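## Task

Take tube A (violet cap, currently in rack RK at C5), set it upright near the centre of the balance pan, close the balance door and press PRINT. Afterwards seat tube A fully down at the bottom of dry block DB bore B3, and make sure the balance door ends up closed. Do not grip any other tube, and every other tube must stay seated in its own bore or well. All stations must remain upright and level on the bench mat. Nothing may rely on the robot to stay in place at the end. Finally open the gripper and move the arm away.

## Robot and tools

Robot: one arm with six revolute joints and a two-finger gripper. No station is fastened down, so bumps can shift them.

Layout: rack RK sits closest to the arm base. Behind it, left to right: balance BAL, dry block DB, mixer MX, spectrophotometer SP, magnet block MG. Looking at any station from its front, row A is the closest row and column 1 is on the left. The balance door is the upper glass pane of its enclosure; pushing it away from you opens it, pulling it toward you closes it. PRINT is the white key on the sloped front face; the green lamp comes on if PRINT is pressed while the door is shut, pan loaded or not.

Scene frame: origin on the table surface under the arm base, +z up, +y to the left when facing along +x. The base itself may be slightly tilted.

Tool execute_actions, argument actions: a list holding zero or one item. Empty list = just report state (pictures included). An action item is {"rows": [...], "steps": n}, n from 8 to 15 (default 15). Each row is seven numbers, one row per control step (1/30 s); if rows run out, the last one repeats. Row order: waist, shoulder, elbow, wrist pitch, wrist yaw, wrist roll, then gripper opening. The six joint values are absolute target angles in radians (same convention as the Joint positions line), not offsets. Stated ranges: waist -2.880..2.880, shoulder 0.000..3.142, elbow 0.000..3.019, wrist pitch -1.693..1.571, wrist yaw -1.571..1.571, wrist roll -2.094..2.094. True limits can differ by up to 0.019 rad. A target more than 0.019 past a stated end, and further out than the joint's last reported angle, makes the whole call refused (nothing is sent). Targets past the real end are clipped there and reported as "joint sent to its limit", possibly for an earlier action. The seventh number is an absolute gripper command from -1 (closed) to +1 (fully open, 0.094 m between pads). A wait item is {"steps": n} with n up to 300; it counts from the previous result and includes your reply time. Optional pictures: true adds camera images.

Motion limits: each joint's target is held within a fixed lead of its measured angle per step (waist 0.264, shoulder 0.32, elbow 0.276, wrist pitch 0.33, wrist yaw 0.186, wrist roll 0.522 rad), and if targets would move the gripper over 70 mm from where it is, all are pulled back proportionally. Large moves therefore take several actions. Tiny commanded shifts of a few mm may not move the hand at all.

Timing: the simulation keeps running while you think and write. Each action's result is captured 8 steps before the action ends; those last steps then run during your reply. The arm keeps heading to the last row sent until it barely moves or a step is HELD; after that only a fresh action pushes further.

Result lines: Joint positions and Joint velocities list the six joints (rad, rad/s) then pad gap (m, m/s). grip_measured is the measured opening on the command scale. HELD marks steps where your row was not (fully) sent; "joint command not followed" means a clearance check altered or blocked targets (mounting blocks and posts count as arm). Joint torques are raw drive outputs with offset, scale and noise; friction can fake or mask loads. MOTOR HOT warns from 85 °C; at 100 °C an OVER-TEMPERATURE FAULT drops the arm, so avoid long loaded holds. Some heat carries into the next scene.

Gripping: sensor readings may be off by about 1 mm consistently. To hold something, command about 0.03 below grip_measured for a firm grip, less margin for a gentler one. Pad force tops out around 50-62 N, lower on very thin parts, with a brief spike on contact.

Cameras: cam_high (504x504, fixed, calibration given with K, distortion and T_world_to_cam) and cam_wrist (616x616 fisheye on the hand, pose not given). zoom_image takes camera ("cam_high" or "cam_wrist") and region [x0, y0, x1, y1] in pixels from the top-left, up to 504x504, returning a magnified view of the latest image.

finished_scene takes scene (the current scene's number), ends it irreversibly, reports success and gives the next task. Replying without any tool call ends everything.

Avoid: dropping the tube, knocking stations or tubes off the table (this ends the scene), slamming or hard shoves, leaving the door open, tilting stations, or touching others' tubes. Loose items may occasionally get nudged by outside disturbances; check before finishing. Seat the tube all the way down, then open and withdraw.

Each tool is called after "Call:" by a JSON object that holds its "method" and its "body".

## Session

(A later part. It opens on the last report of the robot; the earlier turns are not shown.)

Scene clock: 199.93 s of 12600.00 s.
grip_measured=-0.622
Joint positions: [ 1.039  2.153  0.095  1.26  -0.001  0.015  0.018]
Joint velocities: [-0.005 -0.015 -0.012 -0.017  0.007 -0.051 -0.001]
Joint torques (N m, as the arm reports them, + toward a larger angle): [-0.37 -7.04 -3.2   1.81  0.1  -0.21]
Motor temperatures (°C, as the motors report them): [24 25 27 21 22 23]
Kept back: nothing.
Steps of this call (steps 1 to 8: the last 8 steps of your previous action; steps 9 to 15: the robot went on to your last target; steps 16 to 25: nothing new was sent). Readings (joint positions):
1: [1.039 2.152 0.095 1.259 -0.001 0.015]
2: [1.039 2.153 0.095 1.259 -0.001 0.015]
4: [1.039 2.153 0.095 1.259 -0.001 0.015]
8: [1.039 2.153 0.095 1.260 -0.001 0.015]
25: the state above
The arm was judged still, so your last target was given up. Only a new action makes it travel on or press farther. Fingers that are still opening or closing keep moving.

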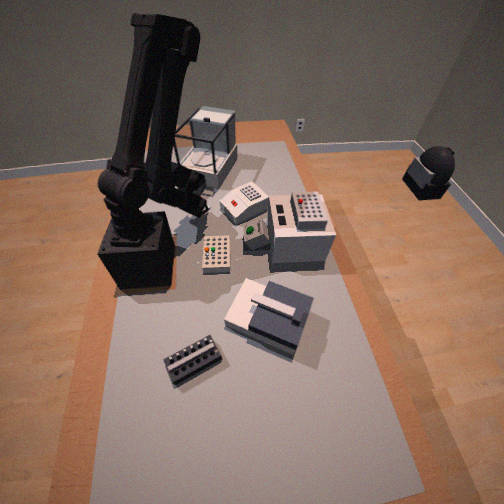

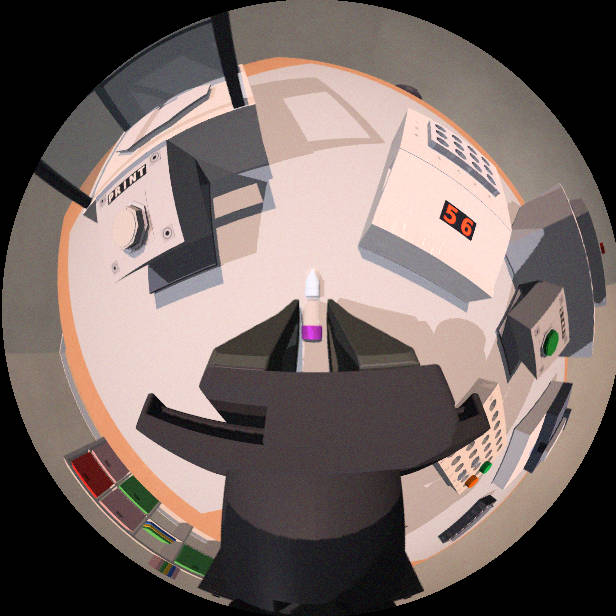

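Too far forward; q3 back lowers and retracts.

Call:
{"method": "execute_actions", "body": {"actions": [{"rows":[[1.03,2.16,0.075,1.28,0,0,-0.62],[1.03,2.17,0.065,1.28,0,0,-0.62],[1.03,2.175,0.06,1.285,0,0,-0.62]]}]}}

Call:
{"method": "execute_actions", "body": {"actions": [{"steps":25}], "pictures": true}}

Call:
{"method": "zoom_image", "body": {"camera": "cam_wrist", "region": [250,240,370,360]}}

Scene clock: 200.47 s of 12600.00 s.
grip_measured=-0.622
Joint positions: [ 1.039  2.169  0.084  1.265 -0.001  0.015  0.018]
Joint velocities: [ 0.005  0.044 -0.066  0.007 -0.037 -0.037 -0.   ]
Joint torques (N m, as the arm reports them, + toward a larger angle): [-0.4  -6.82 -4.66  1.76  0.1  -0.21]
Motor temperatures (°C, as the motors report them): [24 25 27 21 22 23]
Steps of this call (steps 1 to 9: nothing new was sent; steps 10 to 16: the first 7 steps of this action). Readings (joint positions):
10: [1.039 2.153 0.095 1.260 -0.001 0.015]
11: [1.039 2.154 0.094 1.260 -0.001 0.015]
13: [1.039 2.160 0.091 1.264 -0.001 0.015]
16: the state above

Scene clock: 201.30 s of 12600.00 s.
grip_measured=-0.622
Joint positions: [ 1.039  2.17   0.081  1.265 -0.001  0.015  0.018]
Joint velocities: [-0.005 -0.015  0.022 -0.012 -0.007 -0.066  0.   ]
Joint torques (N m, as the arm reports them, + toward a larger angle): [-0.47 -6.76 -4.68  1.78  0.1  -0.21]
Motor temperatures (°C, as the motors report them): [24 25 27 21 22 23]
Kept back: nothing.
Steps of this call (steps 1 to 8: the last 8 steps of your previous action; steps 9 to 15: the robot went on to your last target; steps 16 to 25: nothing new was sent). Readings (joint positions):
1: [1.039 2.170 0.082 1.265 -0.001 0.015]
2: [1.039 2.170 0.081 1.265 -0.001 0.015]
4: [1.039 2.170 0.081 1.265 -0.001 0.015]
8: [1.039 2.170 0.081 1.265 -0.001 0.015]
25: the state above
The arm was judged still, so your last target was given up. Only a new action makes it travel on or press farther. Fingers that are still opening or closing keep moving.

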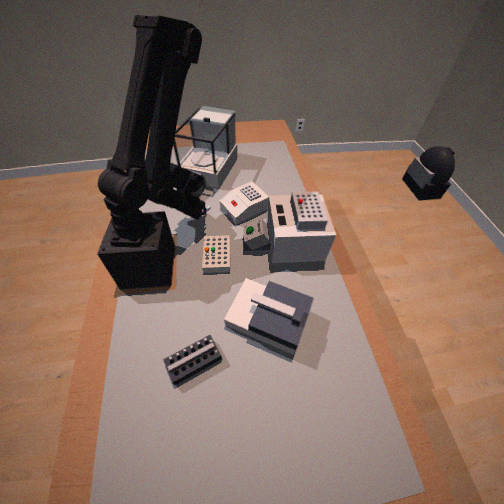

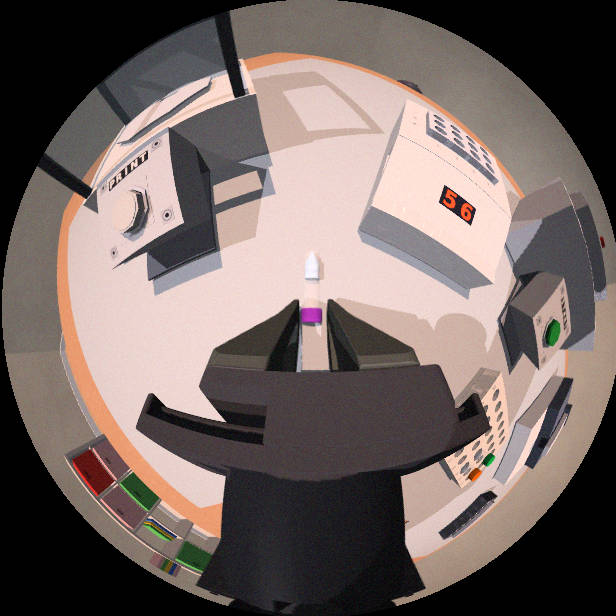

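Region (250, 240, 370, 360) of cam_wrist's 616x616 image, scaled by 4.200, with more detail than that image has.

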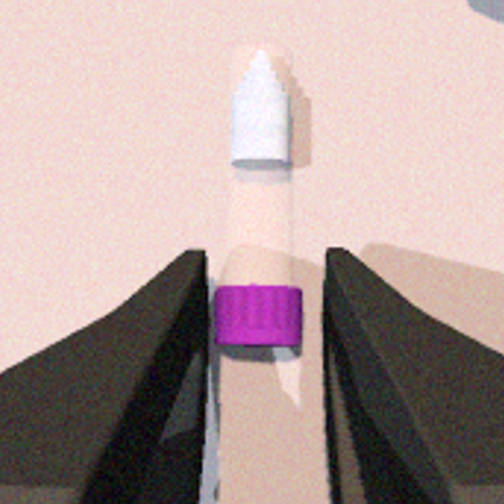

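Call:
{"method": "execute_actions", "body": {"actions": [{"rows":[[1.03,2.175,0.07,1.285,0,0,-0.7],[1.03,2.175,0.07,1.285,0,0,-0.76],[1.03,2.175,0.07,1.285,0,0,-0.81],[1.03,2.175,0.07,1.285,0,0,-0.81],[1.03,2.175,0.07,1.285,0,0,-0.81],[1.03,2.175,0.07,1.285,0,0,-0.81],[1.03,2.175,0.07,1.285,0,0,-0.81],[1.03,2.15,0.07,1.28,0,0,-0.81],[1.03,2.12,0.07,1.26,0,0,-0.81],[1.03,2.09,0.07,1.24,0,0,-0.81],[1.03,2.06,0.07,1.21,0,0,-0.81],[1.03,2.03,0.07,1.18,0,0,-0.81],[1.03,2.0,0.07,1.15,0,0,-0.81],[1.03,1.97,0.07,1.12,0,0,-0.81],[1.03,1.94,0.07,1.08,0,0,-0.81]]}]}}

Call:
{"method": "execute_actions", "body": {"actions": [{"rows":[[1.03,1.9,0.09,1.0,0,0,-0.81],[1.03,1.86,0.12,0.9,0,0,-0.81],[1.03,1.82,0.16,0.79,0,0,-0.81],[1.03,1.78,0.2,0.67,0,0,-0.81],[1.03,1.74,0.25,0.55,0,0,-0.81],[1.03,1.7,0.3,0.42,0,0,-0.81],[1.03,1.66,0.35,0.29,0,0,-0.81],[1.03,1.63,0.4,0.16,0,0,-0.81],[1.03,1.6,0.45,0.03,0,0,-0.81],[1.03,1.57,0.5,-0.1,0,0,-0.81],[1.03,1.55,0.55,-0.23,0,0,-0.81],[1.03,1.53,0.6,-0.36,0,0,-0.81],[1.03,1.51,0.63,-0.49,0,0,-0.81],[1.03,1.5,0.65,-0.6,0,0,-0.81],[1.03,1.5,0.66,-0.7,0,0,-0.81]]}]}}

Call:
{"method": "execute_actions", "body": {"actions": [{"steps":40}], "pictures": true}}

Scene clock: 202.53 s of 12600.00 s.
grip_measured=-0.787
Joint positions: [ 1.039  2.17   0.081  1.265 -0.001  0.015  0.01 ]
Joint velocities: [-0.015 -0.015 -0.012 -0.002 -0.022 -0.007  0.001]
Joint torques (N m, as the arm reports them, + toward a larger angle): [-0.38 -6.62 -3.95  1.75  0.1  -0.21]
Motor temperatures (°C, as the motors report them): [24 25 27 21 22 23]
Steps of this call (steps 1 to 30: nothing new was sent; steps 31 to 37: the first 7 steps of this action). Readings (joint positions):
31: [1.039 2.170 0.081 1.265 -0.001 0.015]
32: [1.039 2.170 0.081 1.265 -0.001 0.015]
34: [1.039 2.170 0.081 1.265 -0.001 0.015]
37: the state above

Scene clock: 203.03 s of 12600.00 s.
grip_measured=-0.787
Joint positions: [ 1.039  1.747  0.235  0.539 -0.001  0.015  0.01 ]
Joint velocities: [-0.005 -1.05   1.311 -3.358  0.007 -0.007  0.   ]
Joint torques (N m, as the arm reports them, + toward a larger angle): [-0.32 -8.66  3.52  2.05  0.11 -0.21]
Motor temperatures (°C, as the motors report them): [24 25 27 21 22 23]
Steps of this call (steps 1 to 8: the last 8 steps of your previous action; steps 9 to 15: the first 7 steps of this action). Readings (joint positions):
9: [1.039 1.974 0.083 1.110 -0.001 0.015]
10: [1.039 1.936 0.089 1.050 -0.001 0.015]
12: [1.039 1.857 0.123 0.875 -0.001 0.015]
15: the state above

Scene clock: 204.37 s of 12600.00 s.
grip_measured=-0.787
Joint positions: [ 1.039  1.502  0.645 -0.695 -0.001  0.015  0.01 ]
Joint velocities: [-0.015  0.015  0.007  0.037  0.007 -0.037  0.001]
Joint torques (N m, as the arm reports them, + toward a larger angle): [-0.46 -8.59  5.95 -0.25  0.1  -0.21]
Motor temperatures (°C, as the motors report them): [24 25 27 21 22 23]
Kept back: nothing.
Steps of this call (steps 1 to 8: the last 8 steps of your previous action; steps 9 to 40: the robot went on to your last target). Readings (joint positions):
1: [1.039 1.713 0.284 0.426 -0.001 0.015]
2: [1.039 1.680 0.335 0.313 -0.001 0.015]
4: [1.039 1.618 0.441 0.093 -0.001 0.015]
8: [1.039 1.521 0.632 -0.329 -0.001 0.015]
40: the state above

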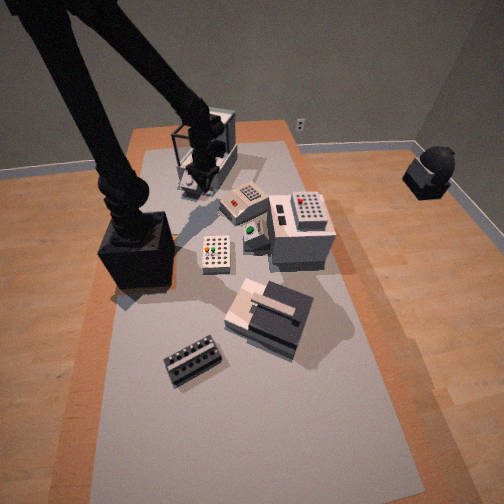

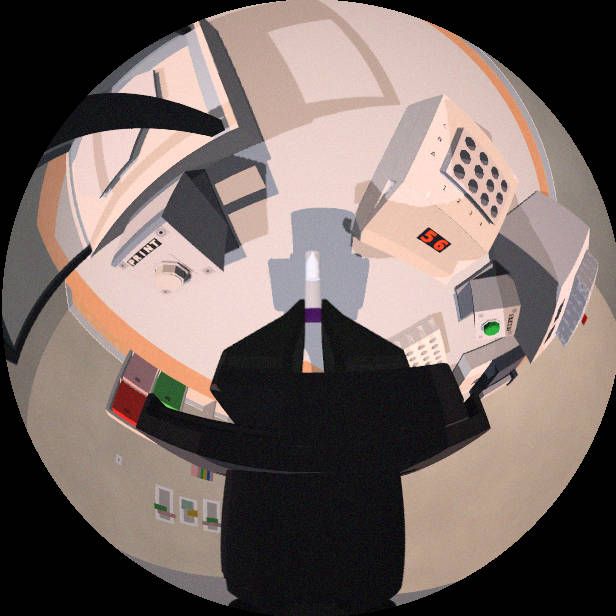

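Call:
{"method": "execute_actions", "body": {"actions": [{"rows":[[1.0,1.5,0.72,-0.76,0,0,-0.81],[0.96,1.51,0.78,-0.82,0,0,-0.81],[0.92,1.53,0.84,-0.88,0,0,-0.81],[0.88,1.55,0.9,-0.94,0,0,-0.81],[0.84,1.58,0.96,-1.0,0,0,-0.81],[0.8,1.61,1.02,-1.06,0,0,-0.81],[0.77,1.64,1.08,-1.12,0,0,-0.81],[0.74,1.67,1.14,-1.18,0,0,-0.81],[0.72,1.7,1.2,-1.24,0,0,-0.81],[0.71,1.73,1.25,-1.3,0,0,-0.81],[0.71,1.76,1.3,-1.36,0,0,-0.81],[0.71,1.79,1.34,-1.41,0,0,-0.81],[0.71,1.82,1.38,-1.45,0,0,-0.81],[0.71,1.85,1.41,-1.49,0,0,-0.81],[0.71,1.87,1.42,-1.52,0,0,-0.81]]}]}}

Call:
{"method": "execute_actions", "body": {"actions": [{"steps":40}], "pictures": true}}

Call:
{"method": "zoom_image", "body": {"camera": "cam_high", "region": [200,140,300,240]}}

Scene clock: 206.63 s of 12600.00 s.
grip_measured=-0.787
Joint positions: [ 0.908  1.562  0.854 -0.952 -0.002  0.015  0.01 ]
Joint velocities: [-0.913  0.581  1.458 -1.282  0.037  0.081  0.   ]
Joint torques (N m, as the arm reports them, + toward a larger angle): [-1.65 -9.3   8.73 -0.2   0.12 -0.16]
Motor temperatures (°C, as the motors report them): [24 25 27 21 22 23]
Steps of this call (steps 1 to 15: the robot went on to your last target; steps 16 to 61: nothing new was sent; steps 62 to 68: the first 7 steps of this action). Readings (joint positions):
62: [1.037 1.503 0.649 -0.706 -0.001 0.015]
63: [1.031 1.504 0.663 -0.738 -0.002 0.015]
65: [0.994 1.517 0.721 -0.828 -0.002 0.015]
68: the state above

Scene clock: 207.97 s of 12600.00 s.
grip_measured=-0.787
Joint positions: [ 0.697  1.881  1.407 -1.506  0.001  0.015  0.01 ]
Joint velocities: [-0.005 -0.015 -0.002  0.002  0.007  0.022 -0.001]
Joint torques (N m, as the arm reports them, + toward a larger angle): [  0.51 -15.87   7.11  -1.28   0.04  -0.2 ]
Motor temperatures (°C, as the motors report them): [24 25 27 21 22 23]
Kept back: nothing.
Steps of this call (steps 1 to 8: the last 8 steps of your previous action; steps 9 to 30: the robot went on to your last target; steps 31 to 40: nothing new was sent). Readings (joint positions):
1: [0.876 1.583 0.907 -0.999 -0.002 0.015]
2: [0.845 1.607 0.964 -1.051 -0.002 0.015]
4: [0.785 1.667 1.094 -1.175 -0.002 0.015]
8: [0.706 1.813 1.364 -1.415 0.000 0.015]
40: the state above
The arm was judged still, so your last target was given up. Only a new action makes it travel on or press farther. Fingers that are still opening or closing keep moving.

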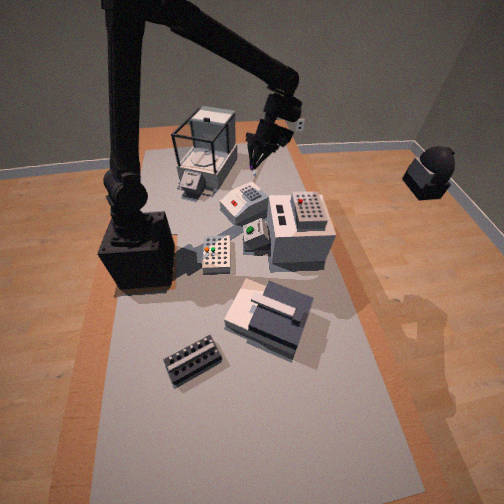

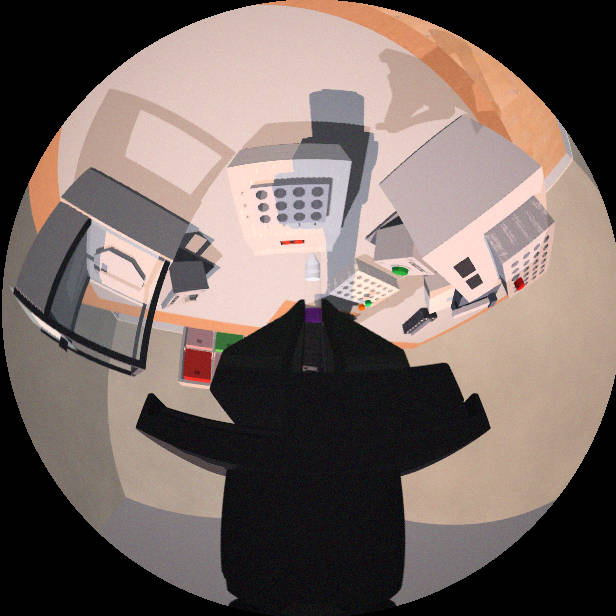

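Region (200, 140, 300, 240) of cam_high's 504x504 image, scaled by 5.040, with more detail than that image has.

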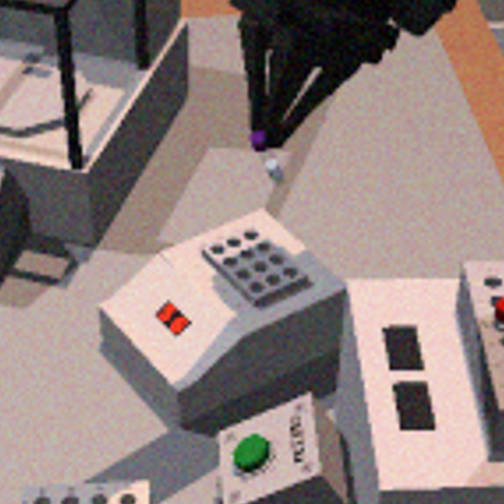

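Call:
{"method": "execute_actions", "body": {"actions": [{"rows":[[0.72,1.89,1.45,-1.54,0,0,-0.81],[0.73,1.91,1.47,-1.56,0,0,-0.81],[0.74,1.93,1.49,-1.58,0,0,-0.81],[0.745,1.95,1.51,-1.6,0,0,-0.81],[0.745,1.97,1.53,-1.62,0,0,-0.81],[0.745,1.99,1.55,-1.64,0,0,-0.81],[0.745,2.01,1.57,-1.66,0,0,-0.81],[0.745,2.03,1.585,-1.68,0,0,-0.81],[0.745,2.05,1.595,-1.69,0,0,-0.81],[0.745,2.065,1.595,-1.69,0,0,-0.81]]}]}}

Call:
{"method": "execute_actions", "body": {"actions": [{"steps":35}], "pictures": true}}

Call:
{"method": "zoom_image", "body": {"camera": "cam_high", "region": [220,150,290,220]}}

Call:
{"method": "zoom_image", "body": {"camera": "cam_wrist", "region": [240,180,390,330]}}

Scene clock: 208.93 s of 12600.00 s.
grip_measured=-0.787
Joint positions: [ 0.723  1.954  1.496 -1.612  0.001  0.015  0.01 ]
Joint velocities: [ 0.171  0.62   0.691 -0.54   0.022 -0.081 -0.   ]
Joint torques (N m, as the arm reports them, + toward a larger angle): [  0.41 -14.2    8.65  -1.27   0.04  -0.2 ]
Motor temperatures (°C, as the motors report them): [24 25 27 21 22 23]
Steps of this call (steps 1 to 22: nothing new was sent; steps 23 to 29: the first 7 steps of this action). Readings (joint positions):
23: [0.698 1.881 1.407 -1.509 0.001 0.015]
24: [0.699 1.883 1.410 -1.520 0.001 0.015]
26: [0.706 1.900 1.433 -1.556 0.001 0.015]
29: the state above

Scene clock: 210.10 s of 12600.00 s.
grip_measured=-0.787
Joint positions: [ 0.738  2.085  1.564 -1.67   0.001  0.015  0.01 ]
Joint velocities: [-0.005 -0.005 -0.012  0.002  0.022 -0.022  0.   ]
Joint torques (N m, as the arm reports them, + toward a larger angle): [ -0.02 -18.51   7.96  -1.73   0.04  -0.2 ]
Motor temperatures (°C, as the motors report them): [24 25 27 21 22 23]
joint sent to its limit — the command would take joint 4 (wrist pitch) past its lower limit, so that joint was sent only as far as its limit.
Kept back: nothing.
Steps of this call (steps 1 to 8: the last 8 steps of your previous action; steps 9 to 30: the robot went on to your last target; steps 31 to 35: nothing new was sent). Readings (joint positions):
1: [0.729 1.976 1.518 -1.630 0.001 0.015]
2: [0.733 1.998 1.539 -1.645 0.001 0.015]
4: [0.738 2.037 1.562 -1.659 0.001 0.015]
8: [0.738 2.081 1.564 -1.666 0.001 0.015]
35: the state above
The arm was judged still, so your last target was given up. Only a new action makes it travel on or press farther. Fingers that are still opening or closing keep moving.

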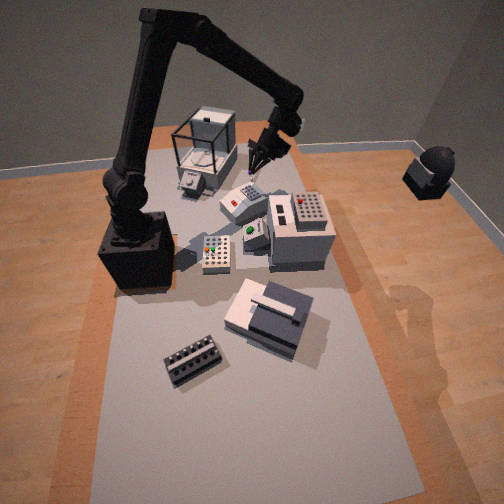

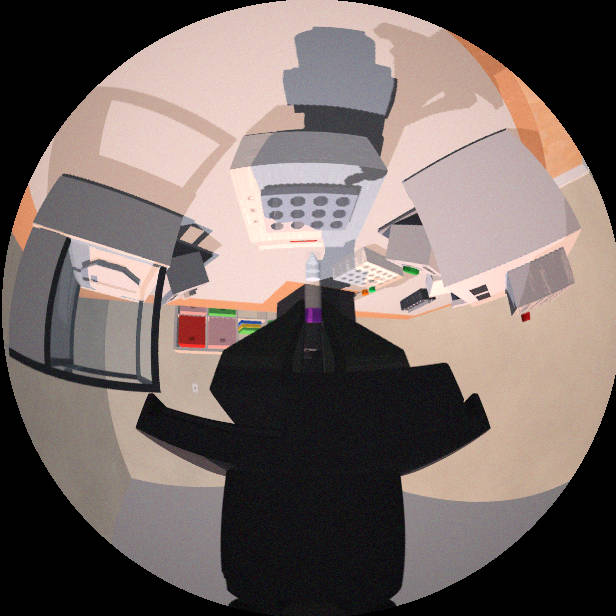

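Region (220, 150, 290, 220) of cam_high's 504x504 image, scaled by 7.200, with more detail than that image has.

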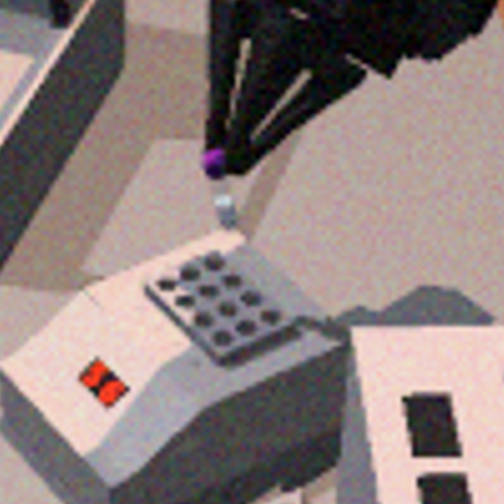

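Region (240, 180, 390, 330) of cam_wrist's 616x616 image, scaled by 3.360, with more detail than that image has.

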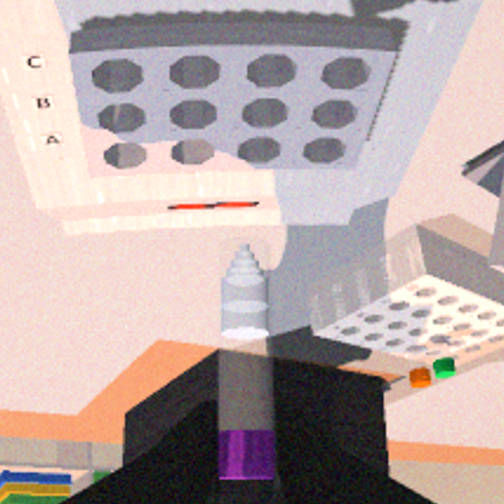

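Call:
{"method": "execute_actions", "body": {"actions": [{"rows":[[0.72,2.08,1.595,-1.69,0,0,-0.81],[0.71,2.095,1.595,-1.69,0,0,-0.81],[0.708,2.11,1.595,-1.69,0,0,-0.81],[0.708,2.125,1.595,-1.69,0,0,-0.81],[0.708,2.14,1.595,-1.69,0,0,-0.81],[0.708,2.15,1.595,-1.69,0,0,-0.81]]}]}}

Call:
{"method": "execute_actions", "body": {"actions": [{"steps":35}], "pictures": true}}

Call:
{"method": "zoom_image", "body": {"camera": "cam_high", "region": [220,150,290,220]}}

Call:
{"method": "zoom_image", "body": {"camera": "cam_wrist", "region": [240,180,390,330]}}

Scene clock: 210.73 s of 12600.00 s.
grip_measured=-0.787
Joint positions: [ 0.729  2.113  1.565 -1.672  0.001  0.015  0.01 ]
Joint velocities: [-0.063  0.337  0.002 -0.012  0.007 -0.037 -0.002]
Joint torques (N m, as the arm reports them, + toward a larger angle): [ -1.73 -15.39   7.81  -1.68   0.04  -0.21]
Motor temperatures (°C, as the motors report them): [24 25 27 21 22 23]
joint sent to its limit — the command would take joint 4 (wrist pitch) past its lower limit, so that joint was sent only as far as its limit.
Steps of this call (steps 1 to 12: nothing new was sent; steps 13 to 19: the first 7 steps of this action). Readings (joint positions):
13: [0.738 2.085 1.564 -1.670 0.001 0.015]
14: [0.738 2.085 1.564 -1.670 0.001 0.015]
16: [0.735 2.090 1.564 -1.671 0.001 0.015]
19: the state above

Scene clock: 211.90 s of 12600.00 s.
grip_measured=-0.787
Joint positions: [ 0.722  2.164  1.565 -1.672  0.001  0.015  0.01 ]
Joint velocities: [-0.005 -0.005  0.012  0.032  0.051 -0.037 -0.   ]
Joint torques (N m, as the arm reports them, + toward a larger angle): [ -1.53 -18.55   7.53  -1.77   0.04  -0.2 ]
Motor temperatures (°C, as the motors report them): [24 25 27 21 22 23]
joint sent to its limit — the command would take joint 4 (wrist pitch) past its lower limit, so that joint was sent only as far as its limit.
Kept back: nothing.
Steps of this call (steps 1 to 8: the last 8 steps of your previous action; steps 9 to 30: the robot went on to your last target; steps 31 to 35: nothing new was sent). Readings (joint positions):
1: [0.727 2.124 1.565 -1.672 0.001 0.015]
2: [0.725 2.135 1.565 -1.672 0.001 0.015]
4: [0.723 2.153 1.565 -1.672 0.001 0.015]
8: [0.722 2.164 1.565 -1.672 0.001 0.015]
35: the state above
The arm was judged still, so your last target was given up. Only a new action makes it travel on or press farther. Fingers that are still opening or closing keep moving.

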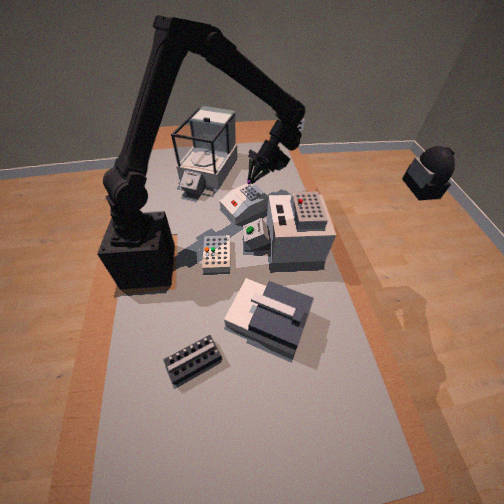

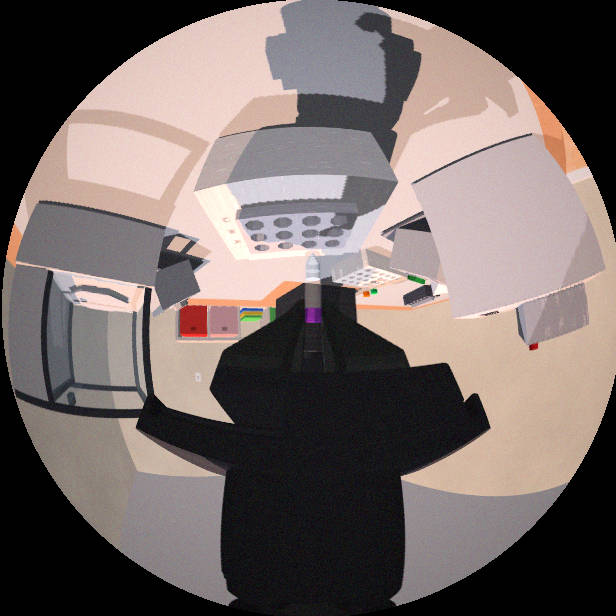

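Region (220, 150, 290, 220) of cam_high's 504x504 image, scaled by 7.200, with more detail than that image has.

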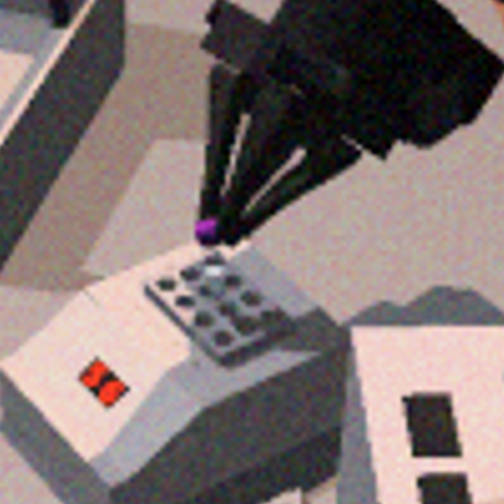

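Region (240, 180, 390, 330) of cam_wrist's 616x616 image, scaled by 3.360, with more detail than that image has.

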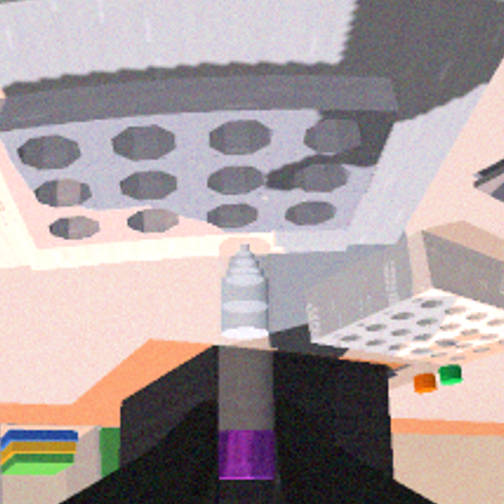

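Call:
{"method": "execute_actions", "body": {"actions": [{"rows":[[0.735,2.155,1.61,-1.69,0,0,-0.81],[0.742,2.16,1.62,-1.69,0,0,-0.81],[0.746,2.17,1.625,-1.69,0,0,-0.81],[0.746,2.18,1.625,-1.69,0,0,-0.81],[0.746,2.19,1.625,-1.69,0,0,-0.81]]}]}}

Call:
{"method": "execute_actions", "body": {"actions": [{"steps":30}], "pictures": true}}

Call:
{"method": "zoom_image", "body": {"camera": "cam_high", "region": [220,150,290,220]}}

Call:
{"method": "zoom_image", "body": {"camera": "cam_wrist", "region": [240,180,390,330]}}

Scene clock: 212.70 s of 12600.00 s.
grip_measured=-0.787
Joint positions: [ 0.728  2.174  1.591 -1.672  0.001  0.015  0.01 ]
Joint velocities: [ 0.024  0.063  0.076  0.017 -0.007  0.007 -0.001]
Joint torques (N m, as the arm reports them, + toward a larger angle): [  0.51 -16.55   7.46  -1.71   0.05  -0.2 ]
Motor temperatures (°C, as the motors report them): [24 25 27 21 22 23]
joint sent to its limit — the command would take joint 4 (wrist pitch) past its lower limit, so that joint was sent only as far as its limit.
Steps of this call (steps 1 to 17: nothing new was sent; steps 18 to 24: the first 7 steps of this action). Readings (joint positions):
18: [0.722 2.164 1.566 -1.672 0.001 0.015]
19: [0.722 2.164 1.568 -1.672 0.001 0.015]
21: [0.724 2.166 1.576 -1.672 0.001 0.015]
24: the state above

Scene clock: 213.70 s of 12600.00 s.
grip_measured=-0.787
Joint positions: [ 0.731  2.188  1.592 -1.672  0.001  0.015  0.01 ]
Joint velocities: [-0.005  0.005  0.002 -0.017 -0.022  0.022  0.001]
Joint torques (N m, as the arm reports them, + toward a larger angle): [  0.46 -17.16   7.65  -1.78   0.04  -0.2 ]
Motor temperatures (°C, as the motors report them): [24 25 27 21 22 23]
joint sent to its limit — the command would take joint 4 (wrist pitch) past its lower limit, so that joint was sent only as far as its limit.
Kept back: nothing.
Steps of this call (steps 1 to 8: the last 8 steps of your previous action; steps 9 to 30: the robot went on to your last target). Readings (joint positions):
1: [0.729 2.176 1.592 -1.672 0.001 0.015]
2: [0.730 2.179 1.592 -1.672 0.001 0.015]
4: [0.731 2.183 1.592 -1.672 0.001 0.015]
8: [0.731 2.188 1.592 -1.672 0.001 0.015]
30: the state above
The arm was judged still, so your last target was given up. Only a new action makes it travel on or press farther. Fingers that are still opening or closing keep moving.

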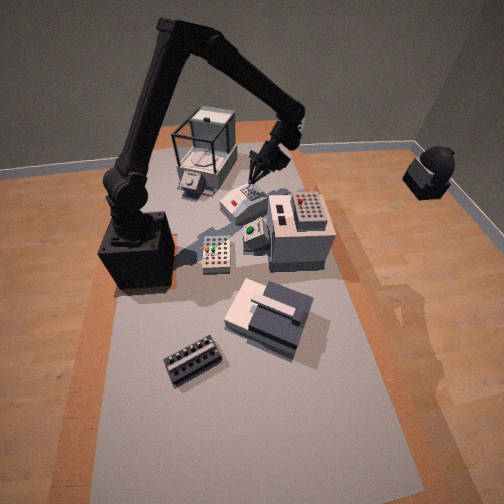

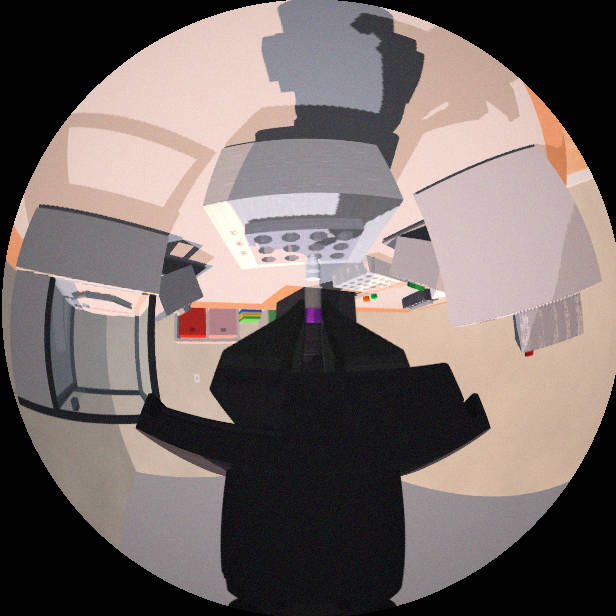

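Region (220, 150, 290, 220) of cam_high's 504x504 image, scaled by 7.200, with more detail than that image has.

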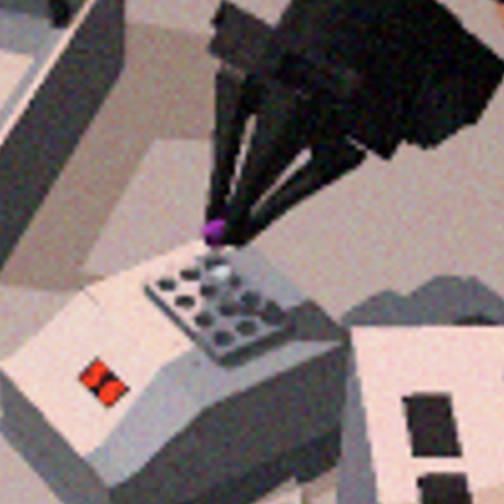

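Region (240, 180, 390, 330) of cam_wrist's 616x616 image, scaled by 3.360, with more detail than that image has.

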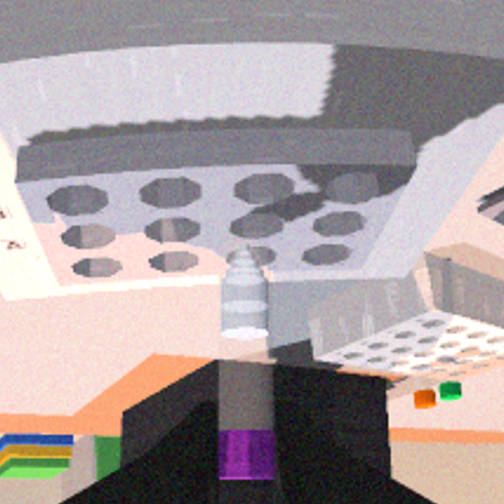

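Call:
{"method": "execute_actions", "body": {"actions": [{"rows":[[0.72,2.195,1.625,-1.69,0,0,-0.81],[0.712,2.2,1.625,-1.69,0,0,-0.81],[0.709,2.205,1.625,-1.69,0,0,-0.81],[0.709,2.21,1.625,-1.69,0,0,-0.81]]}]}}

Call:
{"method": "execute_actions", "body": {"actions": [{"steps":30}], "pictures": true}}

Call:
{"method": "zoom_image", "body": {"camera": "cam_high", "region": [230,170,270,210]}}

Call:
{"method": "zoom_image", "body": {"camera": "cam_wrist", "region": [260,220,370,330]}}

Scene clock: 214.37 s of 12600.00 s.
grip_measured=-0.787
Joint positions: [ 0.729  2.199  1.592 -1.674  0.001  0.015  0.01 ]
Joint velocities: [-0.034  0.083 -0.007 -0.149 -0.081 -0.022  0.   ]
Joint torques (N m, as the arm reports them, + toward a larger angle): [ -1.92 -16.97   7.64  -1.36   0.06  -0.19]
Motor temperatures (°C, as the motors report them): [24 25 27 21 22 23]
joint sent to its limit — the command would take joint 4 (wrist pitch) past its lower limit, so that joint was sent only as far as its limit.
Steps of this call (steps 1 to 13: nothing new was sent; steps 14 to 20: the first 7 steps of this action). Readings (joint positions):
14: [0.731 2.188 1.592 -1.672 0.001 0.015]
15: [0.731 2.188 1.592 -1.672 0.001 0.015]
17: [0.731 2.191 1.592 -1.672 0.001 0.015]
20: the state above

Scene clock: 215.37 s of 12600.00 s.
grip_measured=-0.787
Joint positions: [ 0.727  2.201  1.592 -1.679  0.     0.015  0.01 ]
Joint velocities: [ 0.005  0.005 -0.002 -0.017  0.066  0.051  0.002]
Joint torques (N m, as the arm reports them, + toward a larger angle): [ -1.83 -16.83   7.55  -1.62   0.05  -0.2 ]
Motor temperatures (°C, as the motors report them): [24 25 27 21 22 23]
joint sent to its limit — the command would take joint 4 (wrist pitch) past its lower limit, so that joint was sent only as far as its limit.
Kept back: nothing.
Steps of this call (steps 1 to 8: the last 8 steps of your previous action; steps 9 to 15: the robot went on to your last target; steps 16 to 30: nothing new was sent). Readings (joint positions):
1: [0.728 2.201 1.592 -1.677 0.000 0.015]
2: [0.728 2.201 1.592 -1.679 0.000 0.015]
4: [0.728 2.201 1.592 -1.679 0.000 0.015]
8: [0.727 2.201 1.592 -1.679 0.000 0.015]
30: the state above
The arm was judged still, so your last target was given up. Only a new action makes it travel on or press farther. Fingers that are still opening or closing keep moving.

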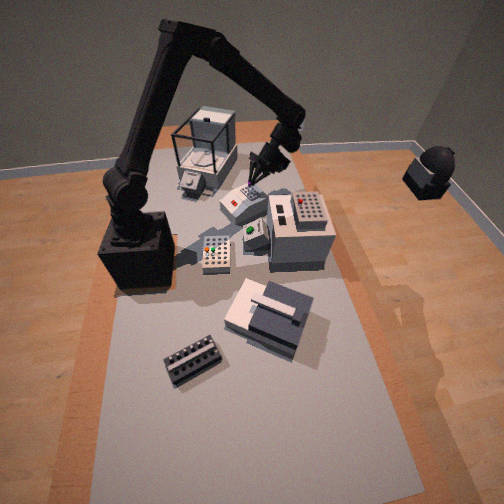

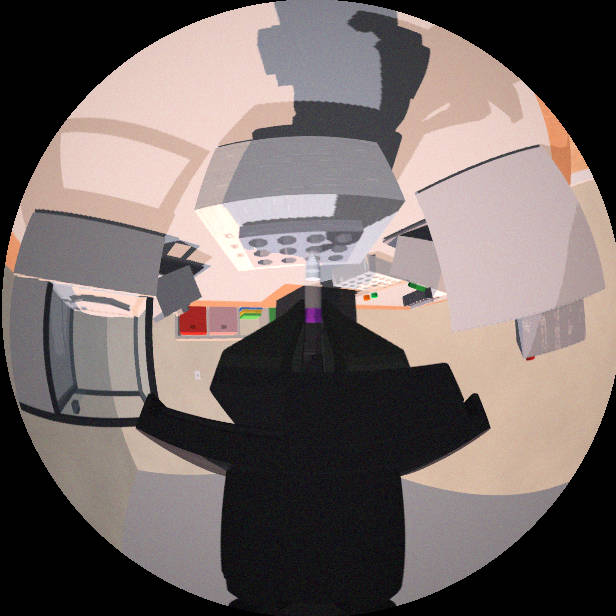

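Region (230, 170, 270, 210) of cam_high's 504x504 image, scaled by 12.600, with more detail than that image has.

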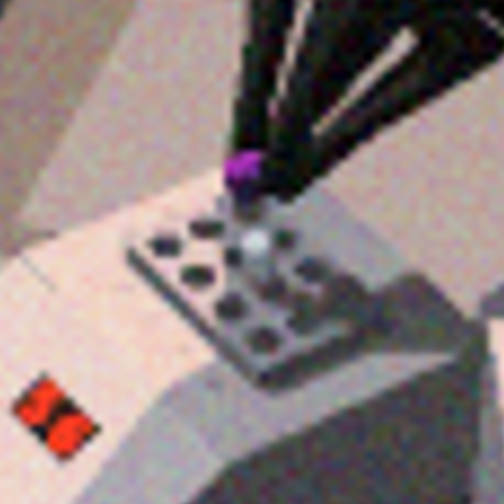

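Region (260, 220, 370, 330) of cam_wrist's 616x616 image, scaled by 4.582, with more detail than that image has.

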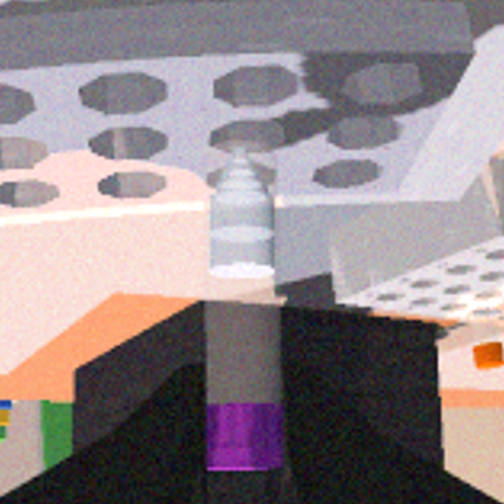

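Call:
{"method": "execute_actions", "body": {"actions": [{"rows":[[0.706,2.2,1.635,-1.69,0,0,-0.81],[0.706,2.2,1.643,-1.69,0,0,-0.81],[0.706,2.2,1.648,-1.69,0,0,-0.81]]}]}}

Call:
{"method": "execute_actions", "body": {"actions": [{"rows":[[0.706,2.21,1.648,-1.69,0,0,-0.81],[0.706,2.218,1.648,-1.69,0,0,-0.81],[0.706,2.226,1.648,-1.69,0,0,-0.81]]}]}}

Call:
{"method": "execute_actions", "body": {"actions": [{"steps":30}], "pictures": true}}

Call:
{"method": "zoom_image", "body": {"camera": "cam_wrist", "region": [260,220,370,330]}}

Scene clock: 216.13 s of 12600.00 s.
grip_measured=-0.787
Joint positions: [ 0.725  2.201  1.611 -1.679  0.     0.015  0.01 ]
Joint velocities: [-0.034 -0.015  0.046  0.002 -0.037  0.022 -0.   ]
Joint torques (N m, as the arm reports them, + toward a larger angle): [ -1.61 -17.9    7.78  -1.59   0.06  -0.2 ]
Motor temperatures (°C, as the motors report them): [24 25 27 21 22 23]
joint sent to its limit — the command would take joint 4 (wrist pitch) past its lower limit, so that joint was sent only as far as its limit.
Steps of this call (steps 1 to 16: nothing new was sent; steps 17 to 23: the first 7 steps of this action). Readings (joint positions):
17: [0.727 2.201 1.593 -1.679 0.000 0.015]
18: [0.727 2.201 1.595 -1.679 0.000 0.015]
20: [0.727 2.201 1.601 -1.679 0.000 0.015]
23: the state above

Scene clock: 216.63 s of 12600.00 s.
grip_measured=-0.787
Joint positions: [ 0.724  2.212  1.613 -1.685  0.     0.014  0.01 ]
Joint velocities: [-0.005  0.005 -0.027 -0.017 -0.125  0.007 -0.001]
Joint torques (N m, as the arm reports them, + toward a larger angle): [ -1.87 -16.08   7.82  -1.28   0.06  -0.2 ]
Motor temperatures (°C, as the motors report them): [24 25 27 21 22 23]
joint sent to its limit — the command would take joint 4 (wrist pitch) past its lower limit, so that joint was sent only as far as its limit.
Steps of this call (steps 1 to 8: the last 8 steps of your previous action; steps 9 to 15: the first 7 steps of this action). Readings (joint positions):
9: [0.724 2.201 1.613 -1.679 0.000 0.015]
10: [0.724 2.202 1.613 -1.679 0.000 0.015]
12: [0.724 2.206 1.613 -1.679 0.000 0.015]
15: the state above

Scene clock: 217.63 s of 12600.00 s.
grip_measured=-0.787
Joint positions: [ 0.724  2.212  1.615 -1.685  0.     0.014  0.01 ]
Joint velocities: [-0.015 -0.015  0.012  0.002 -0.022  0.007 -0.001]
Joint torques (N m, as the arm reports them, + toward a larger angle): [ -1.83 -16.5    7.68  -1.38   0.06  -0.2 ]
Motor temperatures (°C, as the motors report them): [24 25 28 21 22 23]
joint sent to its limit — the command would take joint 4 (wrist pitch) past its lower limit, so that joint was sent only as far as its limit.
Kept back: nothing.
Steps of this call (steps 1 to 8: the last 8 steps of your previous action; steps 9 to 15: the robot went on to your last target; steps 16 to 30: nothing new was sent). Readings (joint positions):
1: [0.724 2.212 1.613 -1.685 0.000 0.014]
2: [0.724 2.212 1.614 -1.685 0.000 0.014]
4: [0.724 2.212 1.615 -1.685 0.000 0.014]
8: [0.724 2.212 1.615 -1.685 0.000 0.014]
30: the state above
The arm was judged still, so your last target was given up. Only a new action makes it travel on or press farther. Fingers that are still opening or closing keep moving.

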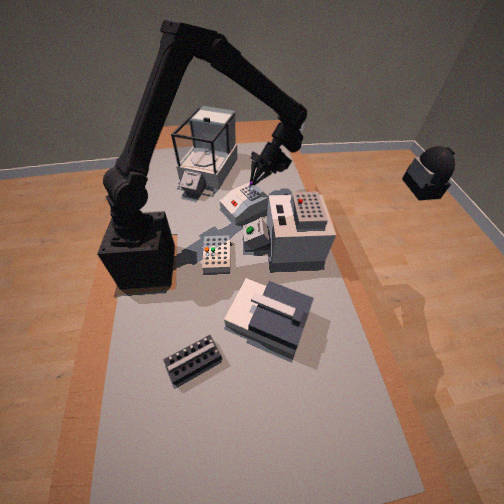

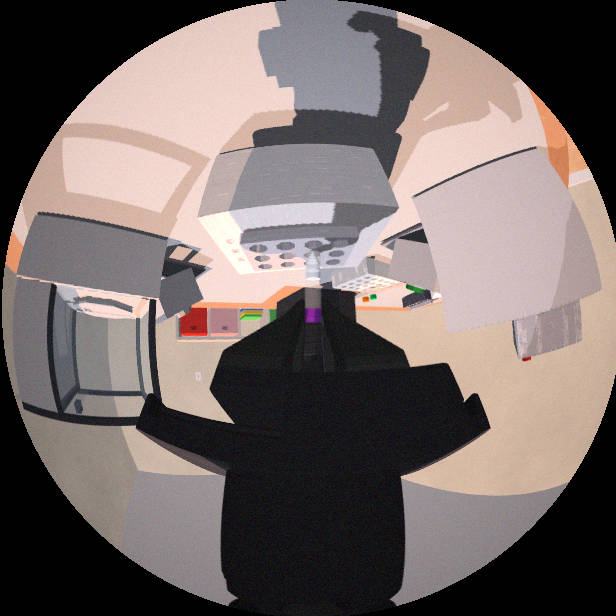

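Region (260, 220, 370, 330) of cam_wrist's 616x616 image, scaled by 4.582, with more detail than that image has.

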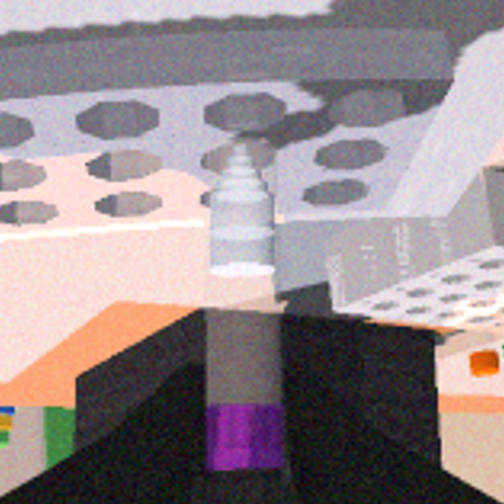

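Call:
{"method": "execute_actions", "body": {"actions": [{"rows":[[0.72,2.2,1.63,-1.69,0,0,-0.81],[0.72,2.2,1.615,-1.69,0,0,-0.81],[0.72,2.2,1.605,-1.69,0,0,-0.81],[0.72,2.2,1.6,-1.69,0,0,-0.81]]}]}}

Call:
{"method": "execute_actions", "body": {"actions": [{"steps":25}], "pictures": true}}

Call:
{"method": "zoom_image", "body": {"camera": "cam_wrist", "region": [260,220,370,330]}}

Scene clock: 218.20 s of 12600.00 s.
grip_measured=-0.787
Joint positions: [ 0.724  2.212  1.602 -1.685  0.     0.014  0.01 ]
Joint velocities: [-0.015 -0.015 -0.085  0.012 -0.066  0.022 -0.   ]
Joint torques (N m, as the arm reports them, + toward a larger angle): [ -0.97 -18.63   5.36  -1.36   0.11  -0.19]
Motor temperatures (°C, as the motors report them): [24 25 28 21 22 23]
joint sent to its limit — the command would take joint 4 (wrist pitch) past its lower limit, so that joint was sent only as far as its limit.
Steps of this call (steps 1 to 10: nothing new was sent; steps 11 to 17: the first 7 steps of this action). Readings (joint positions):
11: [0.724 2.212 1.615 -1.685 0.000 0.014]
12: [0.724 2.212 1.615 -1.685 0.000 0.014]
14: [0.724 2.212 1.612 -1.685 0.000 0.014]
17: the state above

Scene clock: 219.03 s of 12600.00 s.
grip_measured=-0.787
Joint positions: [ 0.724  2.212  1.599 -1.685 -0.     0.014  0.01 ]
Joint velocities: [-0.005 -0.005 -0.007 -0.012 -0.007 -0.037  0.   ]
Joint torques (N m, as the arm reports them, + toward a larger angle): [ -0.9  -18.4    5.15  -1.37   0.09  -0.2 ]
Motor temperatures (°C, as the motors report them): [24 25 28 21 22 23]
joint sent to its limit — the command would take joint 4 (wrist pitch) past its lower limit, so that joint was sent only as far as its limit.
Kept back: nothing.
Steps of this call (steps 1 to 8: the last 8 steps of your previous action; steps 9 to 15: the robot went on to your last target; steps 16 to 25: nothing new was sent). Readings (joint positions):
1: [0.724 2.212 1.600 -1.685 -0.000 0.014]
2: [0.724 2.212 1.599 -1.685 -0.000 0.014]
4: [0.724 2.212 1.599 -1.685 -0.000 0.014]
8: [0.724 2.212 1.599 -1.685 -0.000 0.014]
25: the state above
The arm was judged still, so your last target was given up. Only a new action makes it travel on or press farther. Fingers that are still opening or closing keep moving.

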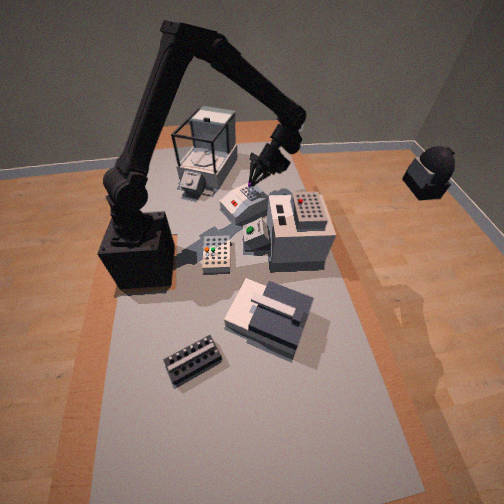

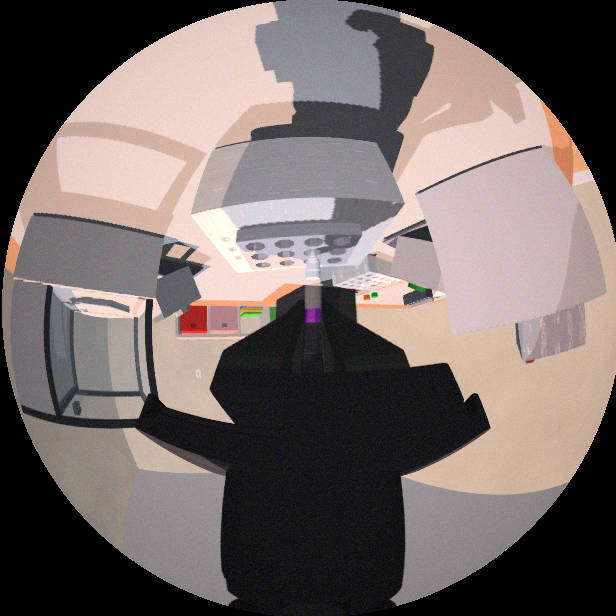

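Region (260, 220, 370, 330) of cam_wrist's 616x616 image, scaled by 4.582, with more detail than that image has.

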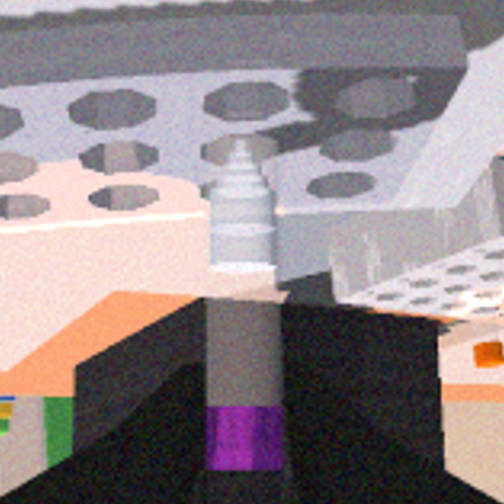

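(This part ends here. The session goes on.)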